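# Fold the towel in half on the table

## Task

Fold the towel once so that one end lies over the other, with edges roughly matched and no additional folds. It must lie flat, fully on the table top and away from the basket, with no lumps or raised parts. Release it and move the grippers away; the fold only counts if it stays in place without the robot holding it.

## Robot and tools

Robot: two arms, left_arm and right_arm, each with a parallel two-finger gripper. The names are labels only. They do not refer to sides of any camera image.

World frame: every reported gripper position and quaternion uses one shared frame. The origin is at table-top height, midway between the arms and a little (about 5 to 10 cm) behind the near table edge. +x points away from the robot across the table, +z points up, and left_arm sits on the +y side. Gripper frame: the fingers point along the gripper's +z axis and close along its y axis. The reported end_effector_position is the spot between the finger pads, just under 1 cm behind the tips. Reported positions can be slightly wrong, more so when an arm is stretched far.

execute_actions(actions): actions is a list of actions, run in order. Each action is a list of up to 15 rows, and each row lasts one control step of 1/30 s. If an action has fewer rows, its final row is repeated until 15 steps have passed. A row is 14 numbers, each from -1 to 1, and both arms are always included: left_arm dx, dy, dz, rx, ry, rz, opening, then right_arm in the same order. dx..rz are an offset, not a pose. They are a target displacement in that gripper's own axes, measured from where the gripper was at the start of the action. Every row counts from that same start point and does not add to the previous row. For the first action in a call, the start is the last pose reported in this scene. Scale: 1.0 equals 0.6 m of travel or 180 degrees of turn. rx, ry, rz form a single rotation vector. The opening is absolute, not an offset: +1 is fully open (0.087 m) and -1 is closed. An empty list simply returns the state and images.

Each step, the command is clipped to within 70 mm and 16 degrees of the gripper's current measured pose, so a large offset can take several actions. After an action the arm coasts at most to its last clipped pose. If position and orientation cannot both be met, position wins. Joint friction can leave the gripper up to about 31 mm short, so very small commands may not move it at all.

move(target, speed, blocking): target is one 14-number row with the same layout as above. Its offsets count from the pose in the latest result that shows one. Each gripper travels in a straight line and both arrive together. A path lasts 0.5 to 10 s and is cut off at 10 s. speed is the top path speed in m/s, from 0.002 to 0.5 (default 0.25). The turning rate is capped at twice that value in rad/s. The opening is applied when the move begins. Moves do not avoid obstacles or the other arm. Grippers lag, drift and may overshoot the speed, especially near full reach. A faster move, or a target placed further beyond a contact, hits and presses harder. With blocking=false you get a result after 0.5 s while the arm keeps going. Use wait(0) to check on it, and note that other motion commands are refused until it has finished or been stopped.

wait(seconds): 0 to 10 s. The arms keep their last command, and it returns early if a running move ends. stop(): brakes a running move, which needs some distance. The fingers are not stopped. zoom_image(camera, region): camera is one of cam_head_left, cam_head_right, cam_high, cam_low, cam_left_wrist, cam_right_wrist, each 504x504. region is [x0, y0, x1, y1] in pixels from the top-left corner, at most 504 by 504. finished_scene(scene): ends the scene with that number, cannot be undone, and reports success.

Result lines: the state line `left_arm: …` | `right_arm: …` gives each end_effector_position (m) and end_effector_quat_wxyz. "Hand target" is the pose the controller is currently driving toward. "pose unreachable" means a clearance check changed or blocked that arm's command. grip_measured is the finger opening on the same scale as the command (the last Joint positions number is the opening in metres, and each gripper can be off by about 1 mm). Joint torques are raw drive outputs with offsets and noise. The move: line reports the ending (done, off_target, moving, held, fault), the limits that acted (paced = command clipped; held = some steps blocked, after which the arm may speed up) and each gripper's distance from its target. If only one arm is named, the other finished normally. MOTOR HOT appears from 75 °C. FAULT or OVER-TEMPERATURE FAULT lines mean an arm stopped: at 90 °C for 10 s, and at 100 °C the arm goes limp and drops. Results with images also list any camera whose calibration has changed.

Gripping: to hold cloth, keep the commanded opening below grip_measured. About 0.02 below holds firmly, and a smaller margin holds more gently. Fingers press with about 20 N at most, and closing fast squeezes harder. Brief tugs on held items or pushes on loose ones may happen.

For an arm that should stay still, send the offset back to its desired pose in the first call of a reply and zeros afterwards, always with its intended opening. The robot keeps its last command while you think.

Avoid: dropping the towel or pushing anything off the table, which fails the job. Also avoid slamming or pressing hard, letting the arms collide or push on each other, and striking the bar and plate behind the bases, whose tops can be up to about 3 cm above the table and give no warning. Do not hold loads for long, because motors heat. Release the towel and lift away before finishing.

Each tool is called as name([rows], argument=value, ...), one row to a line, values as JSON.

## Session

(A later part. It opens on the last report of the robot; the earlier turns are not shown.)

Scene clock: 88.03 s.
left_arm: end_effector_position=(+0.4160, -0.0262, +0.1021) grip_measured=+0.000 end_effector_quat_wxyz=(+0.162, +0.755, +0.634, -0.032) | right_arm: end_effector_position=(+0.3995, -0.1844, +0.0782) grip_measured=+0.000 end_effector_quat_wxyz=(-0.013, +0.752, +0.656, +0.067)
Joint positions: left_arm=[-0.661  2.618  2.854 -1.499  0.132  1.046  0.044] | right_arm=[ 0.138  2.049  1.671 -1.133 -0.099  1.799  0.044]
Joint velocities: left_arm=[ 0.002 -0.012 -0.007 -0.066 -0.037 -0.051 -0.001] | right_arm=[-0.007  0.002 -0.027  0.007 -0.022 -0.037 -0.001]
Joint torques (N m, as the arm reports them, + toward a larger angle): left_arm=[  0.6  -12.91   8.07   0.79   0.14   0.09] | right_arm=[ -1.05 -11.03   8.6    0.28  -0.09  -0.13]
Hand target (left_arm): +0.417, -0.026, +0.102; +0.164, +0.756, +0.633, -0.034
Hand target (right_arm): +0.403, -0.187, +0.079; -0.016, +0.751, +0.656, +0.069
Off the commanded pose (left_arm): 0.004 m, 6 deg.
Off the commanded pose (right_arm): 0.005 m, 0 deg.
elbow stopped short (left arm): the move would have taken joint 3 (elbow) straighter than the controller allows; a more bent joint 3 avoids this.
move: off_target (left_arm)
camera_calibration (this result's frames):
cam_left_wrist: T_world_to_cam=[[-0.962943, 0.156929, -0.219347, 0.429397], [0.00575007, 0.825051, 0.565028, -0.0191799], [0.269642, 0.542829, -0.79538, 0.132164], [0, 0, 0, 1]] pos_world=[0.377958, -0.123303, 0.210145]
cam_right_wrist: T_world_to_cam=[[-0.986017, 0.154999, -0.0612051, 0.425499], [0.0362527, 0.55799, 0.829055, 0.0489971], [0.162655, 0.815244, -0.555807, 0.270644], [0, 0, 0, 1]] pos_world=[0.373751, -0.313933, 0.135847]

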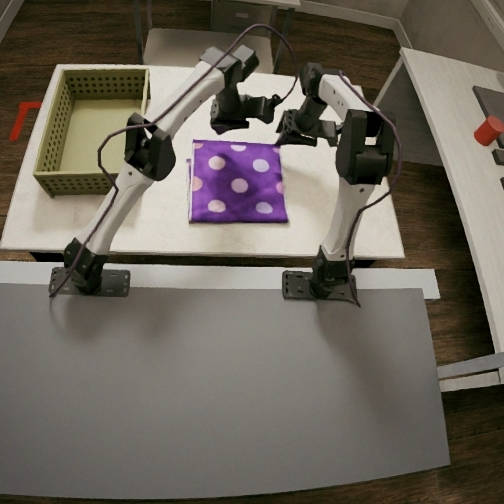

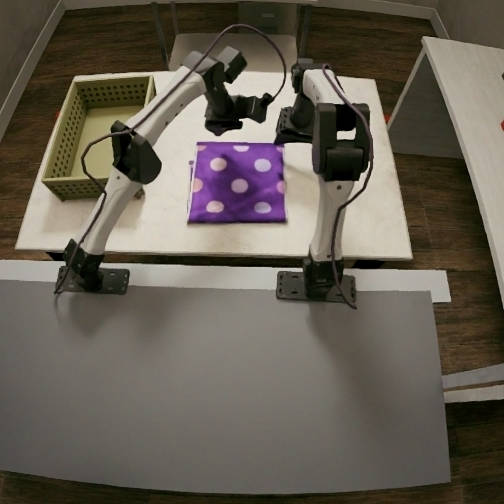

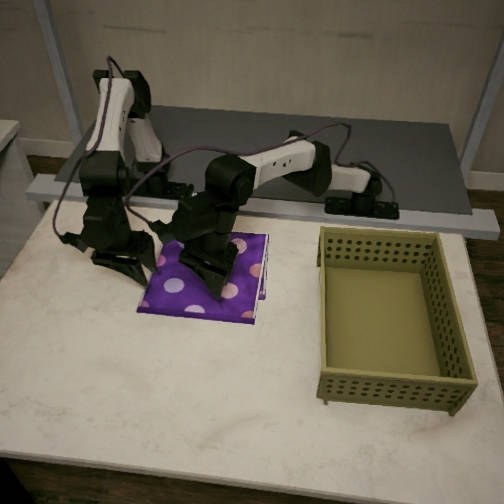

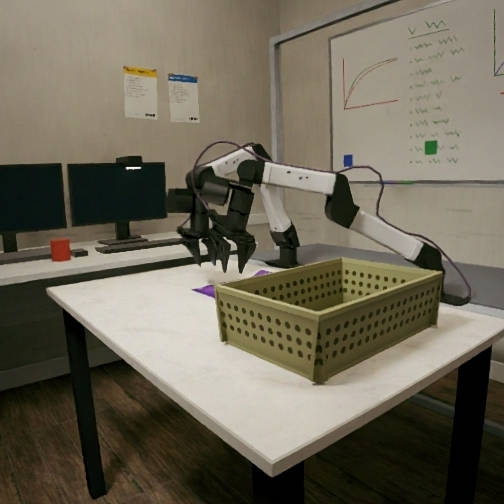

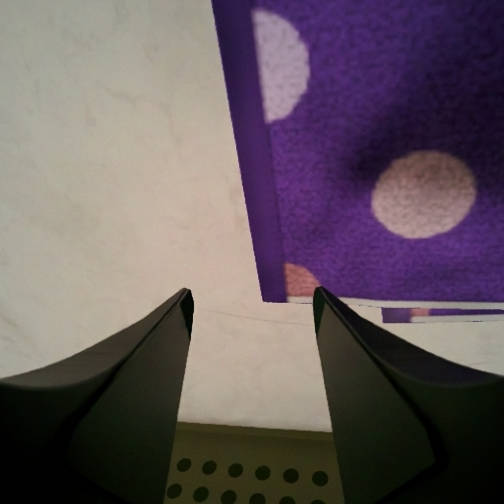

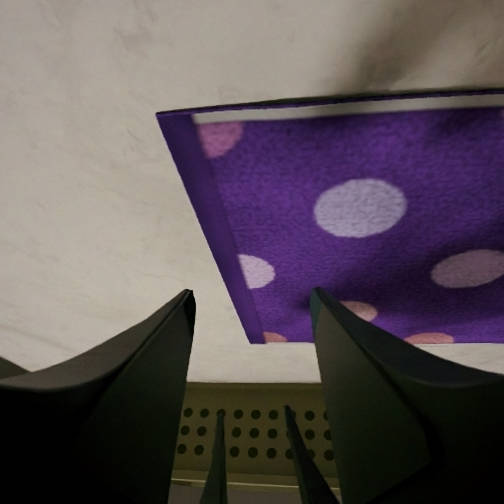

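move(target=[0.081,0.01,0.054,0.065,-0.07,0,0,-0.018,0.045,0.048,0.02,-0.03,0,0], speed=0.1)

Scene clock: 90.87 s.
left_arm: end_effector_position=(+0.4345, +0.0099, +0.0583) grip_measured=+0.000 end_effector_quat_wxyz=(+0.156, +0.759, +0.608, -0.171) | right_arm: end_effector_position=(+0.4246, -0.1932, +0.0517) grip_measured=+0.000 end_effector_quat_wxyz=(-0.011, +0.755, +0.656, +0.016)
Joint positions: left_arm=[-0.485  2.711  2.854 -1.547  0.446  1.25   0.044] | right_arm=[ 0.138  2.241  1.881 -1.231 -0.035  1.799  0.044]
Joint velocities: left_arm=[ 0.007 -0.007  0.012 -0.007 -0.007  0.022  0.   ] | right_arm=[-0.007 -0.012 -0.007 -0.066 -0.051 -0.022 -0.001]
Joint torques (N m, as the arm reports them, + toward a larger angle): left_arm=[  0.69 -13.27   7.98   0.47   0.33   0.05] | right_arm=[ -0.23 -12.78   8.42   0.12   0.2   -0.08]
Hand target (left_arm): +0.436, +0.010, +0.061; +0.162, +0.759, +0.606, -0.174
Hand target (right_arm): +0.427, -0.196, +0.051; -0.006, +0.753, +0.658, +0.011
Off the commanded pose (left_arm): 0.003 m, 1 deg.
Off the commanded pose (right_arm): 0.004 m, 1 deg.
elbow stopped short (left arm): the move would have taken joint 3 (elbow) straighter than the controller allows; a more bent joint 3 avoids this.
move: done
camera_calibration (this result's frames):
cam_left_wrist: T_world_to_cam=[[-0.974079, 0.22154, -0.0457212, 0.426004], [0.185545, 0.898103, 0.398728, -0.0934577], [0.129396, 0.379909, -0.915929, 0.142333], [0, 0, 0, 1]] pos_world=[0.413885, -0.0645157, 0.187109]
cam_right_wrist: T_world_to_cam=[[-0.987798, 0.155738, 0.00100371, 0.447661], [0.097743, 0.61491, 0.782516, 0.0622667], [0.12125, 0.773066, -0.622629, 0.27195], [0, 0, 0, 1]] pos_world=[0.403138, -0.318242, 0.12015]

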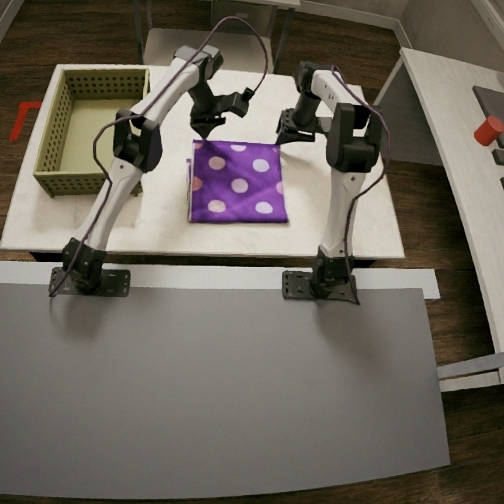

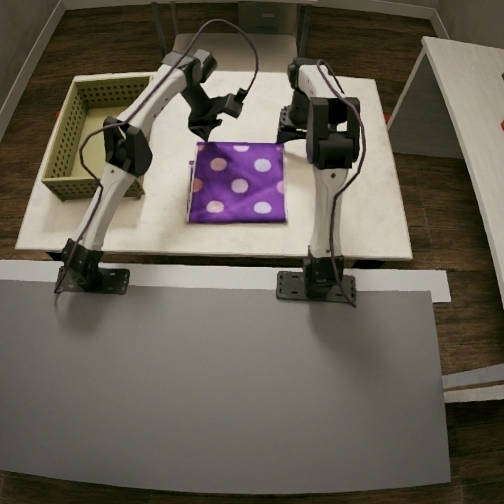

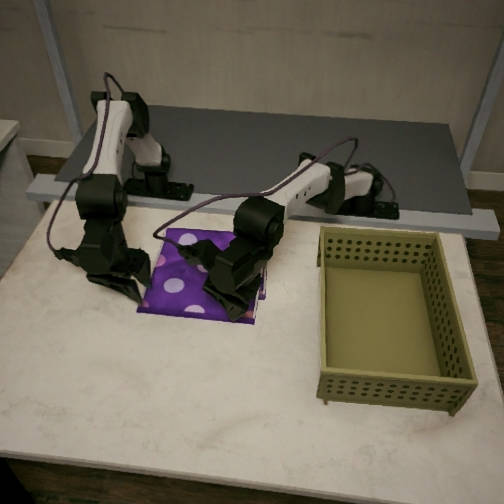

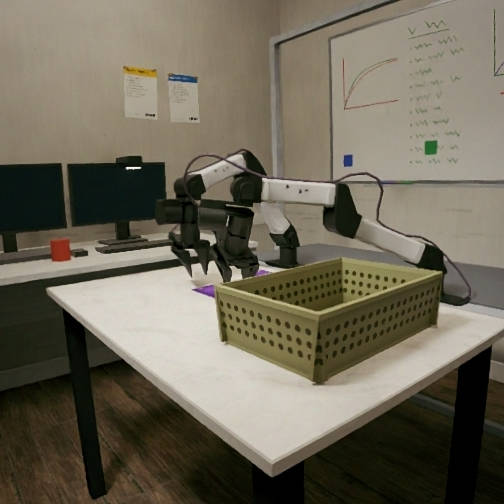

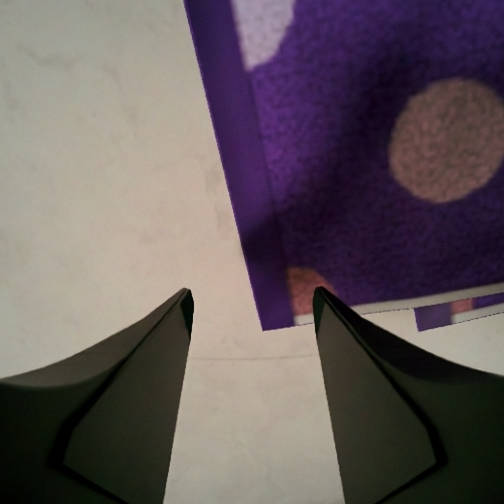

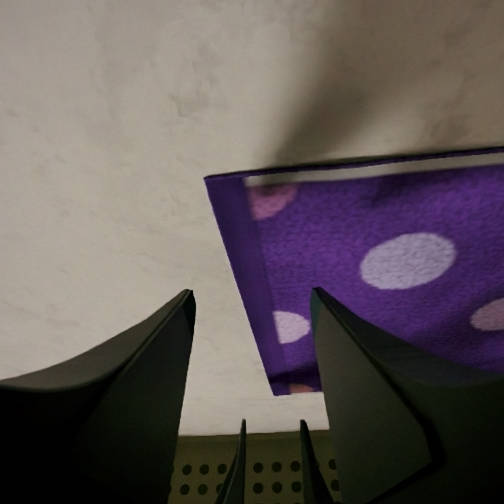

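move(target=[0,-0.008,0.1,0.02,0,0,0,0,0,0.1,0.02,0,0,0], speed=0.05)

execute_actions([
  [[0,-0.02,0.025,0,0,0,-0.3,0,-0.02,0.025,0,0,0,-0.3],[0,-0.02,0.025,0,0,0,-0.5,0,-0.02,0.025,0,0,0,-0.5]],
  [[0,-0.02,0.025,0,0,0,-0.75,0,-0.02,0.025,0,0,0,-0.75]],
  [[0,-0.01,0.02,0,0,0,-1,0,-0.01,0.02,0,0,0,-1]],
])

Scene clock: 92.77 s.
left_arm: end_effector_position=(+0.4307, -0.0068, +0.0264) grip_measured=+0.000 end_effector_quat_wxyz=(+0.142, +0.762, +0.606, -0.180) | right_arm: end_effector_position=(+0.4259, -0.1921, +0.0100) grip_measured=+0.000 end_effector_quat_wxyz=(-0.026, +0.755, +0.656, -0.001)
Joint positions: left_arm=[-0.515  2.776  2.854 -1.504  0.449  1.233  0.044] | right_arm=[ 0.138  2.322  1.849 -1.164 -0.04   1.799  0.044]
Joint velocities: left_arm=[ 0.002 -0.007 -0.002  0.051 -0.037 -0.022  0.   ] | right_arm=[-0.027  0.007 -0.007  0.11  -0.022 -0.022 -0.001]
Joint torques (N m, as the arm reports them, + toward a larger angle): left_arm=[ -0.97 -11.89   4.79   0.88   0.29   0.01] | right_arm=[ -0.26 -11.62   4.55   0.44  -0.05  -0.06]
Hand target (left_arm): +0.425, -0.015, +0.005; +0.130, +0.764, +0.603, -0.191
Hand target (right_arm): +0.425, -0.191, -0.008; -0.034, +0.754, +0.656, -0.005
Off the commanded pose (left_arm): 0.024 m, 2 deg.
Off the commanded pose (right_arm): 0.018 m, 1 deg.
move: off_target (left_arm, right_arm)
camera_calibration (this result's frames):
cam_left_wrist: T_world_to_cam=[[-0.97141, 0.236905, -0.0154464, 0.422682], [0.210932, 0.891106, 0.401793, -0.0761309], [0.108951, 0.387047, -0.9156, 0.128799], [0, 0, 0, 1]] pos_world=[0.412624, -0.0821465, 0.155047]
cam_right_wrist: T_world_to_cam=[[-0.986717, 0.155705, 0.0463262, 0.447886], [0.133399, 0.613869, 0.778055, 0.0788227], [0.0927087, 0.773899, -0.626486, 0.257285], [0, 0, 0, 1]] pos_world=[0.407569, -0.317237, 0.079108]

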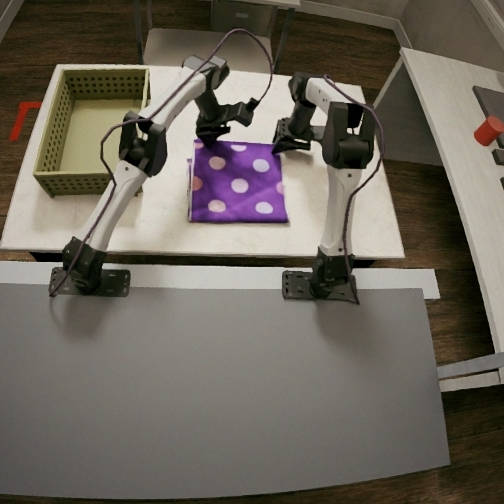

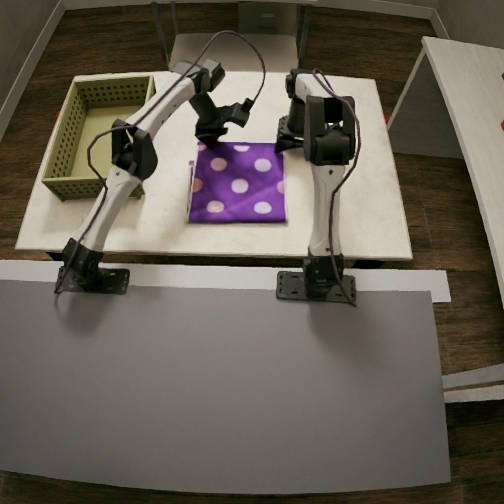

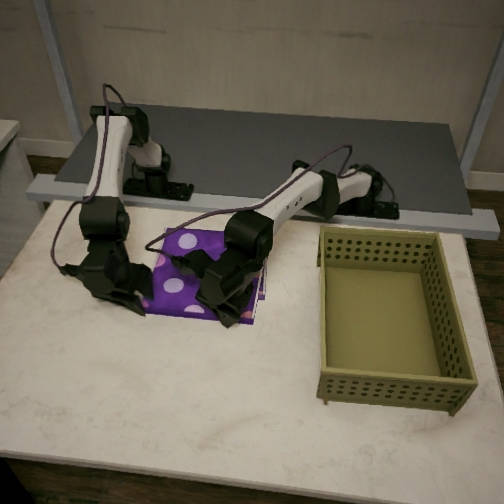

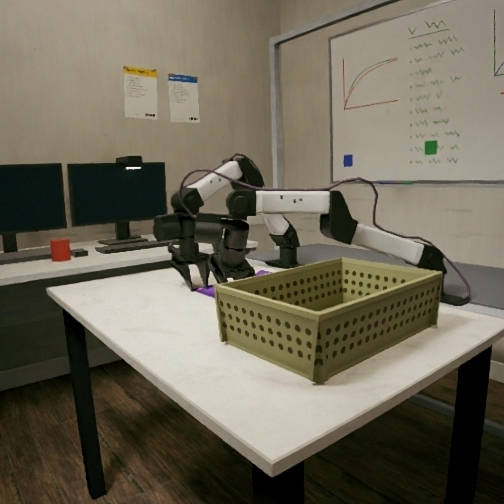

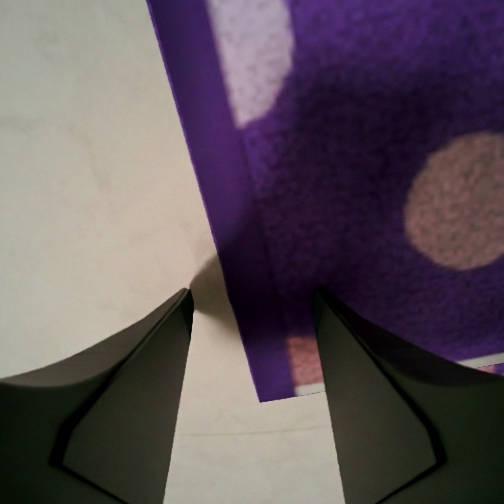

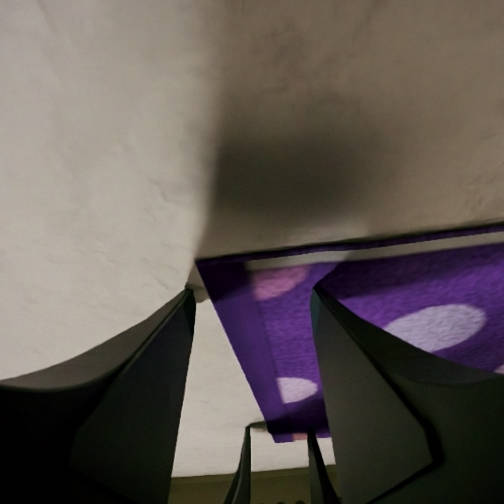

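Scene clock: 94.27 s.
left_arm: end_effector_position=(+0.4132, -0.0110, +0.0263) grip_measured=-0.979 end_effector_quat_wxyz=(+0.161, +0.760, +0.604, -0.177) | right_arm: end_effector_position=(+0.4096, -0.1876, +0.0097) grip_measured=-0.928 end_effector_quat_wxyz=(-0.026, +0.755, +0.655, +0.028)
Joint positions: left_arm=[-0.538  2.496  2.306 -1.184  0.453  1.197  0.001] | right_arm=[ 0.138  2.212  1.658 -1.033 -0.074  1.801  0.003]
Joint velocities: left_arm=[-0.017  0.007 -0.022  0.051  0.007 -0.022  0.   ] | right_arm=[-0.012 -0.002 -0.012  0.022 -0.007 -0.007 -0.   ]
Joint torques (N m, as the arm reports them, + toward a larger angle): left_arm=[ -0.78 -13.34   3.68   0.89   0.17  -0.01] | right_arm=[  0.28 -12.79   3.38   0.46   0.1    0.02]
Hand target (left_arm): +0.407, -0.013, +0.015; +0.151, +0.762, +0.604, -0.180
Hand target (right_arm): +0.404, -0.187, -0.002; -0.028, +0.755, +0.655, +0.019
Off the commanded pose (left_arm): 0.013 m, 1 deg.
Off the commanded pose (right_arm): 0.013 m, 1 deg.
camera_calibration (this result's frames):
cam_left_wrist: T_world_to_cam=[[-0.972499, 0.227854, -0.0482559, 0.407966], [0.192629, 0.903327, 0.383269, -0.0604543], [0.13092, 0.363434, -0.922375, 0.123075], [0, 0, 0, 1]] pos_world=[0.392279, -0.0830764, 0.156379]
cam_right_wrist: T_world_to_cam=[[-0.98746, 0.157639, 0.00856938, 0.432175], [0.100087, 0.583128, 0.806191, 0.0860637], [0.12209, 0.796939, -0.591593, 0.247078], [0, 0, 0, 1]] pos_world=[0.387976, -0.31522, 0.0730822]

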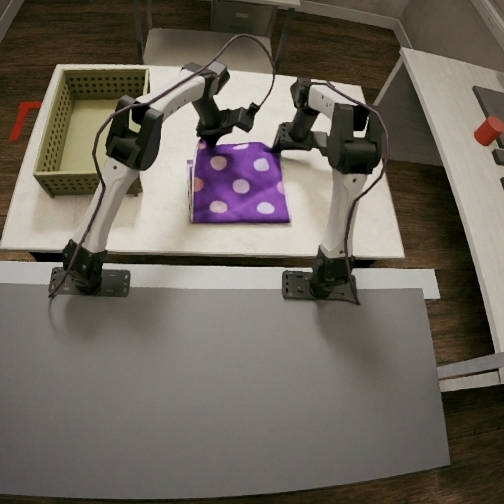

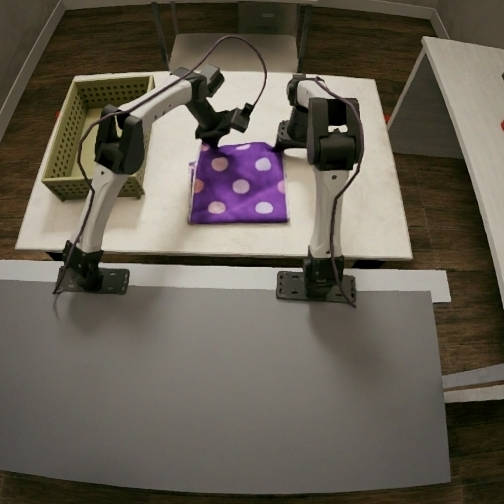

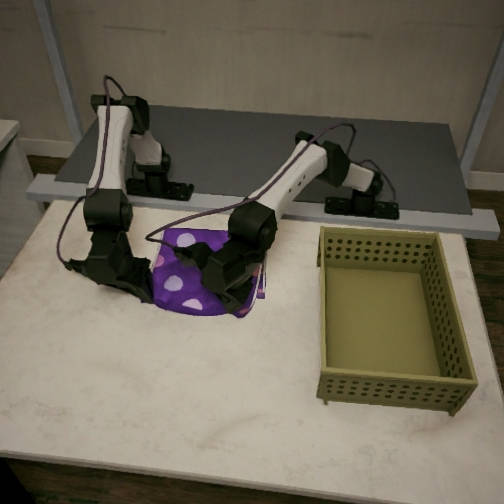

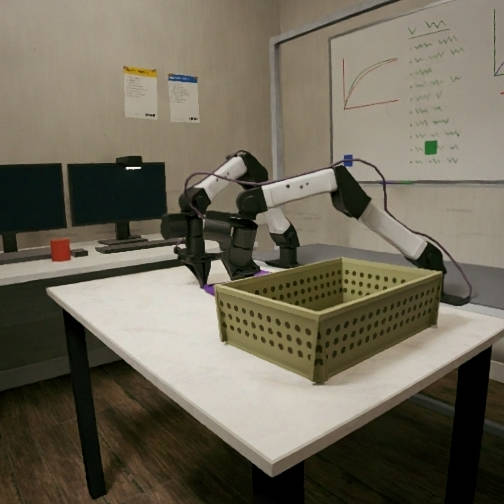

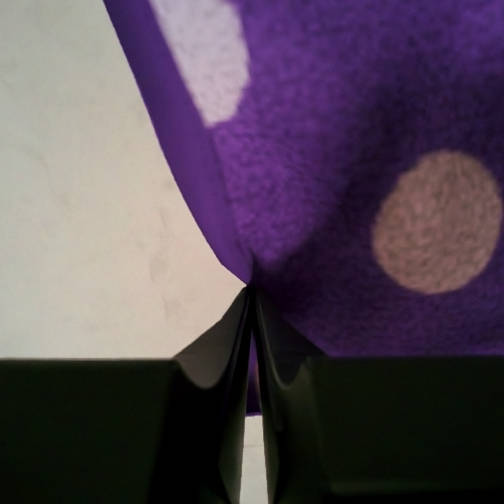

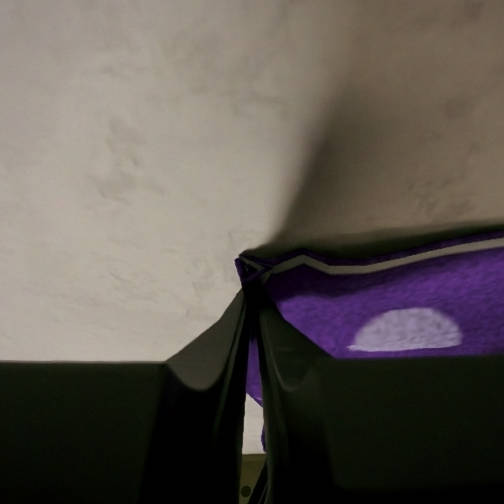

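move(target=[-0.15,-0.308,-0.205,0,0,0,-1,-0.01,-0.316,-0.243,0,0,0,-1], speed=0.1)

Scene clock: 97.77 s.
left_arm: end_effector_position=(+0.2291, +0.0011, +0.1747) grip_measured=-0.979 end_effector_quat_wxyz=(+0.173, +0.760, +0.599, -0.184) | right_arm: end_effector_position=(+0.2265, -0.1790, +0.1536) grip_measured=-0.930 end_effector_quat_wxyz=(-0.022, +0.755, +0.654, +0.034)
Joint positions: left_arm=[-0.779  1.771  1.766 -1.24   0.409  0.941  0.001] | right_arm=[ 0.242  1.446  1.289 -1.411 -0.075  1.907  0.003]
Joint velocities: left_arm=[-0.017 -0.007 -0.002  0.037  0.066 -0.007  0.001] | right_arm=[-0.022  0.012  0.012 -0.081  0.022  0.022 -0.   ]
Joint torques (N m, as the arm reports them, + toward a larger angle): left_arm=[-0.09 -9.57  4.94  0.75  0.09 -0.08] | right_arm=[ 0.88 -7.13  5.2   0.17  0.02  0.07]
Hand target (left_arm): +0.223, +0.008, +0.172; +0.161, +0.759, +0.604, -0.179
Hand target (right_arm): +0.219, -0.177, +0.152; -0.026, +0.755, +0.655, +0.028
Off the commanded pose (left_arm): 0.010 m, 2 deg.
Off the commanded pose (right_arm): 0.007 m, 1 deg.
move: done
camera_calibration (this result's frames):
cam_left_wrist: T_world_to_cam=[[-0.97096, 0.231668, -0.0597251, 0.234963], [0.195587, 0.912418, 0.359498, -0.0893071], [0.137778, 0.337376, -0.931233, 0.279762], [0, 0, 0, 1]] pos_world=[0.207061, -0.0673329, 0.306662]
cam_right_wrist: T_world_to_cam=[[-0.987293, 0.15886, -0.0040416, 0.250865], [0.0903034, 0.581788, 0.808312, -0.0150425], [0.13076, 0.797676, -0.588741, 0.345448], [0, 0, 0, 1]] pos_world=[0.203865, -0.306656, 0.216552]

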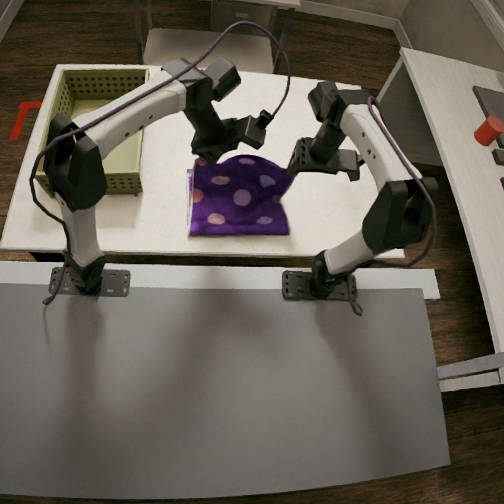

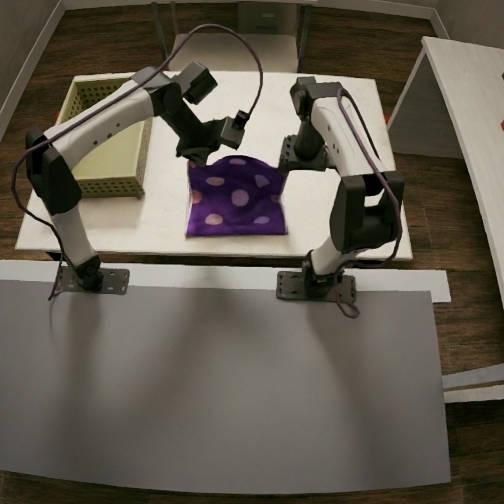

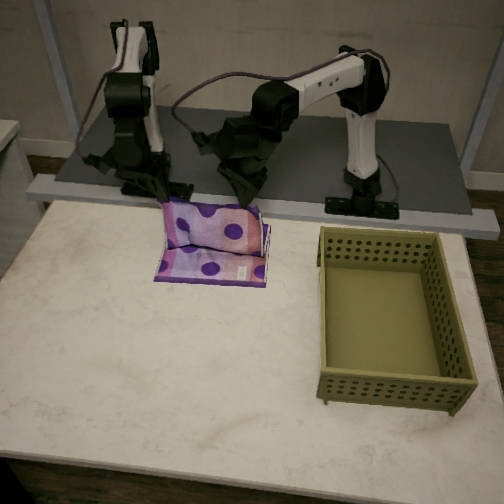

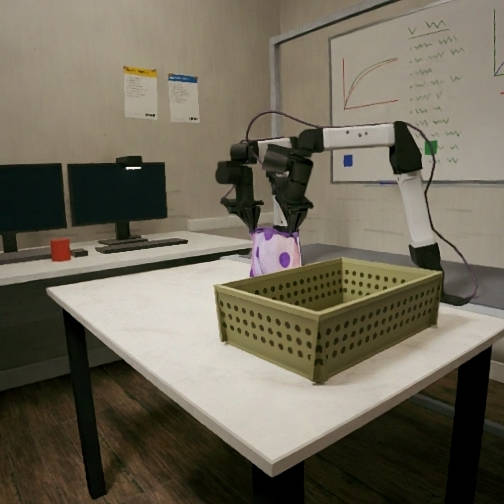

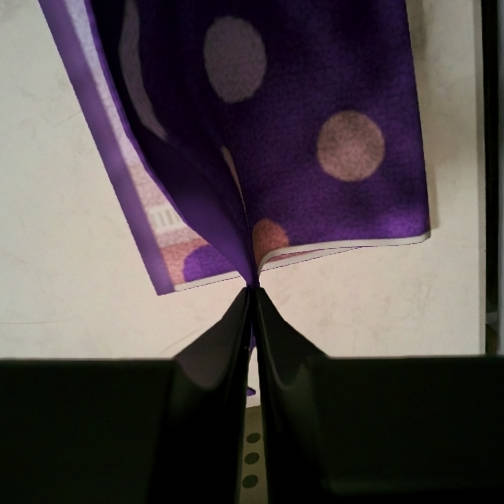

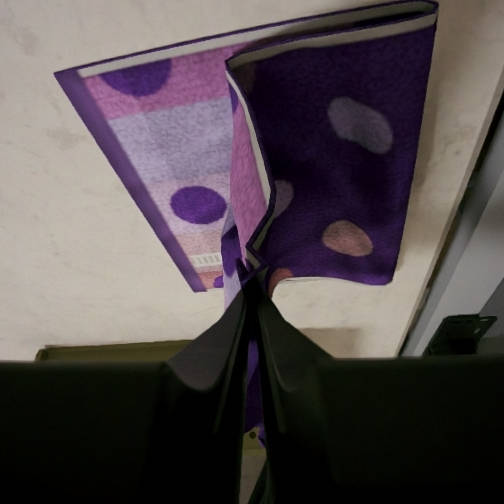

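move(target=[-0.08,-0.1,-0.11,0,0,0,-1,-0.005,-0.1,-0.135,0,0,0,-1], speed=0.08)

move(target=[-0.02,-0.11,0.0,0,0,0,-1,-0.015,-0.11,0,0,0,0,-1], speed=0.08)

Scene clock: 101.20 s.
left_arm: end_effector_position=(+0.1662, +0.0041, +0.2417) grip_measured=-0.979 end_effector_quat_wxyz=(+0.160, +0.759, +0.601, -0.190) | right_arm: end_effector_position=(+0.1690, -0.1821, +0.2314) grip_measured=-0.930 end_effector_quat_wxyz=(+0.021, +0.748, +0.649, +0.137)
Joint positions: left_arm=[-0.913  1.712  1.983 -1.49   0.377  0.805  0.001] | right_arm=[ 0.264  1.118  1.348 -1.571 -0.096  1.94   0.003]
Joint velocities: left_arm=[ 0.007 -0.027  0.017  0.051  0.007 -0.037 -0.   ] | right_arm=[-0.007  0.007 -0.002 -0.066  0.007 -0.022 -0.001]
Joint torques (N m, as the arm reports them, + toward a larger angle): left_arm=[-0.15 -8.28  8.21  0.81  0.03 -0.01] | right_arm=[ 0.88 -2.93  5.58  0.65 -0.09  0.07]
Hand target (left_arm): +0.165, +0.006, +0.253; +0.173, +0.759, +0.599, -0.185
Hand target (right_arm): +0.165, -0.179, +0.232; +0.017, +0.747, +0.650, +0.140
Off the commanded pose (left_arm): 0.012 m, 2 deg.
Off the commanded pose (right_arm): 0.005 m, 13 deg.
joint sent to its limit (right arm) — the command would take joint 4 (wrist pitch) past its lower limit, so that joint was sent only as far as its limit.
move: off_target (left_arm, right_arm)
camera_calibration (this result's frames):
cam_left_wrist: T_world_to_cam=[[-0.971221, 0.236102, -0.0313855, 0.170369], [0.208682, 0.907037, 0.3657, -0.107539], [0.11481, 0.348626, -0.930204, 0.353231], [0, 0, 0, 1]] pos_world=[0.147353, -0.0658283, 0.373251]
cam_right_wrist: T_world_to_cam=[[-0.963998, 0.172581, -0.202299, 0.239364], [-0.0843074, 0.523162, 0.848053, -0.0612443], [0.252192, 0.834576, -0.489777, 0.364525], [0, 0, 0, 1]] pos_world=[0.133653, -0.313493, 0.278898]

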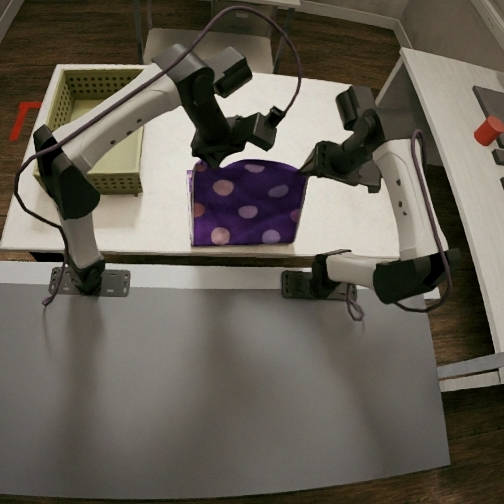

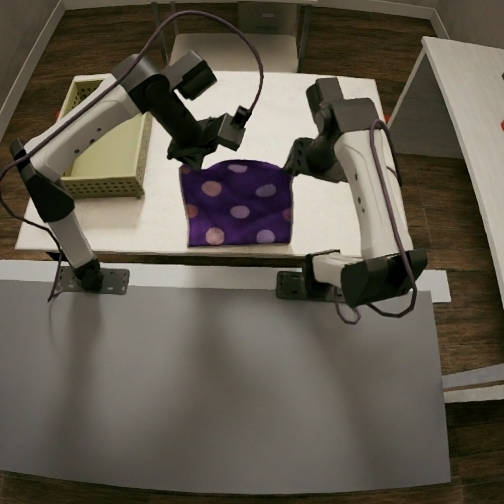

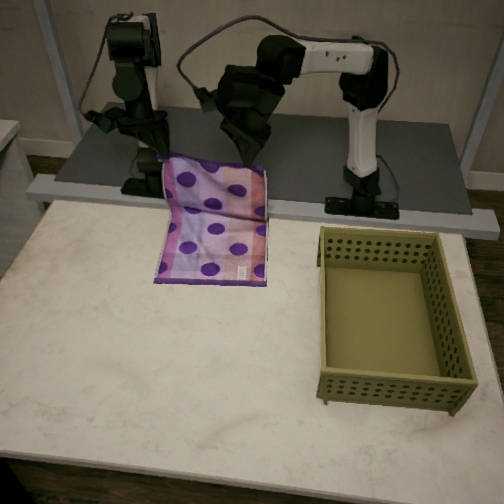

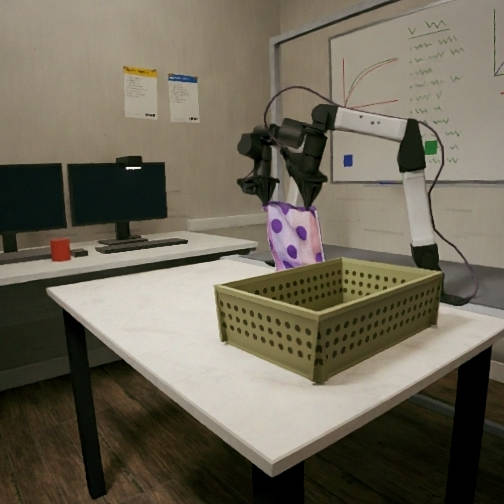

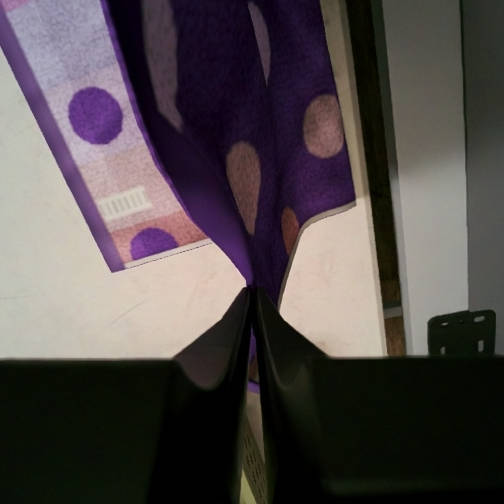

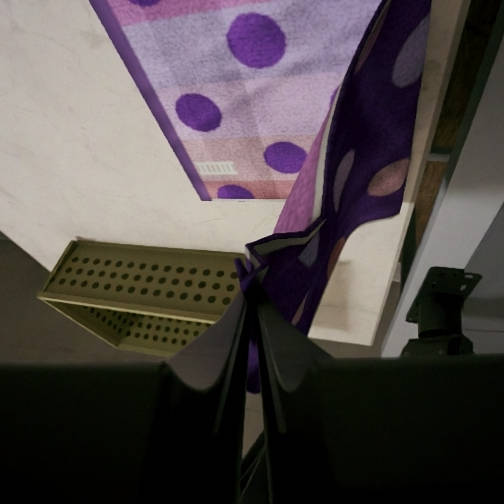

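Scene clock: 102.50 s.
left_arm: end_effector_position=(+0.1010, +0.0064, +0.2479) grip_measured=-0.979 end_effector_quat_wxyz=(+0.155, +0.760, +0.600, -0.196) | right_arm: end_effector_position=(+0.1081, -0.1784, +0.2187) grip_measured=-0.930 end_effector_quat_wxyz=(+0.030, +0.737, +0.648, +0.189)
Joint positions: left_arm=[-1.095  1.571  1.851 -1.445  0.323  0.626  0.001] | right_arm=[ 0.413  0.806  1.153 -1.571 -0.081  2.08   0.003]
Joint velocities: left_arm=[-0.002  0.017 -0.017  0.081 -0.051 -0.051 -0.   ] | right_arm=[-0.002 -0.012 -0.012 -0.037 -0.007 -0.037  0.001]
Joint torques (N m, as the arm reports them, + toward a larger angle): left_arm=[-0.16 -7.57  4.2   1.2  -0.02 -0.08] | right_arm=[ 0.9  -0.05  4.41  0.84  0.15  0.05]
Hand target (left_arm): +0.100, +0.009, +0.247; +0.159, +0.759, +0.601, -0.192
Hand target (right_arm): +0.106, -0.180, +0.214; +0.033, +0.739, +0.648, +0.184
Off the commanded pose (left_arm): 0.003 m, 1 deg.
Off the commanded pose (right_arm): 0.005 m, 6 deg.
joint sent to its limit (right arm) — the command would take joint 4 (wrist pitch) past its lower limit and joint 6 (wrist roll) past its upper limit, so those joints were sent only as far as their limits.
move: off_target (right_arm)
camera_calibration (this result's frames):
cam_left_wrist: T_world_to_cam=[[-0.97015, 0.241846, -0.0178711, 0.103167], [0.219205, 0.906068, 0.361925, -0.0983977], [0.103723, 0.347204, -0.932036, 0.367353], [0, 0, 0, 1]] pos_world=[0.0835534, -0.0633418, 0.379843]
cam_right_wrist: T_world_to_cam=[[-0.943631, 0.174449, -0.281295, 0.192926], [-0.169359, 0.475706, 0.863146, -0.0601126], [0.284389, 0.862132, -0.419346, 0.356608], [0, 0, 0, 1]] pos_world=[0.0704552, -0.312503, 0.255697]

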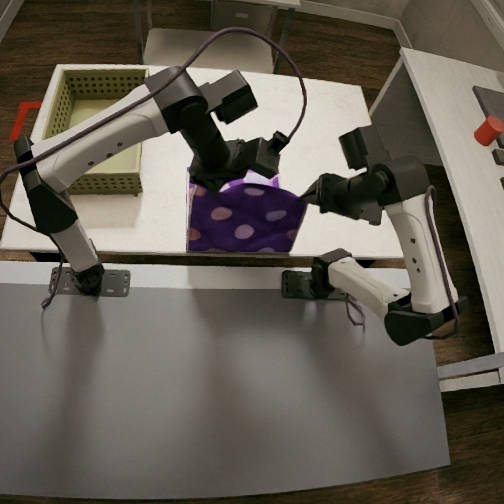

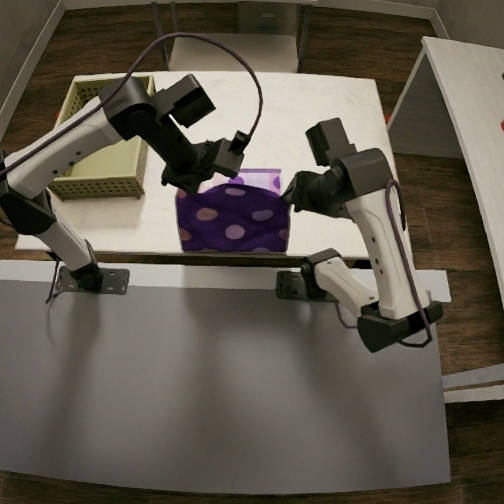

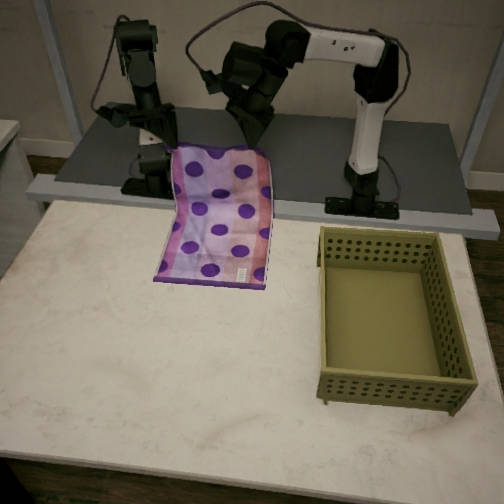

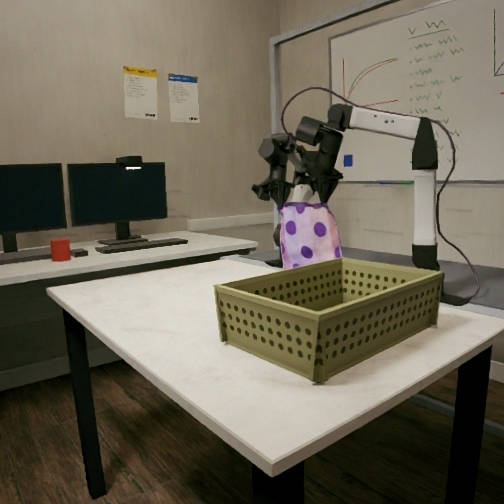

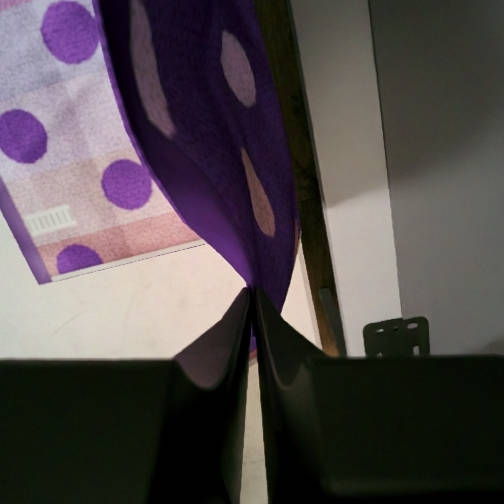

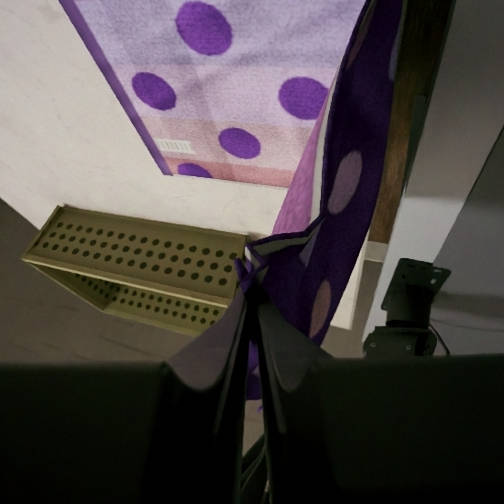

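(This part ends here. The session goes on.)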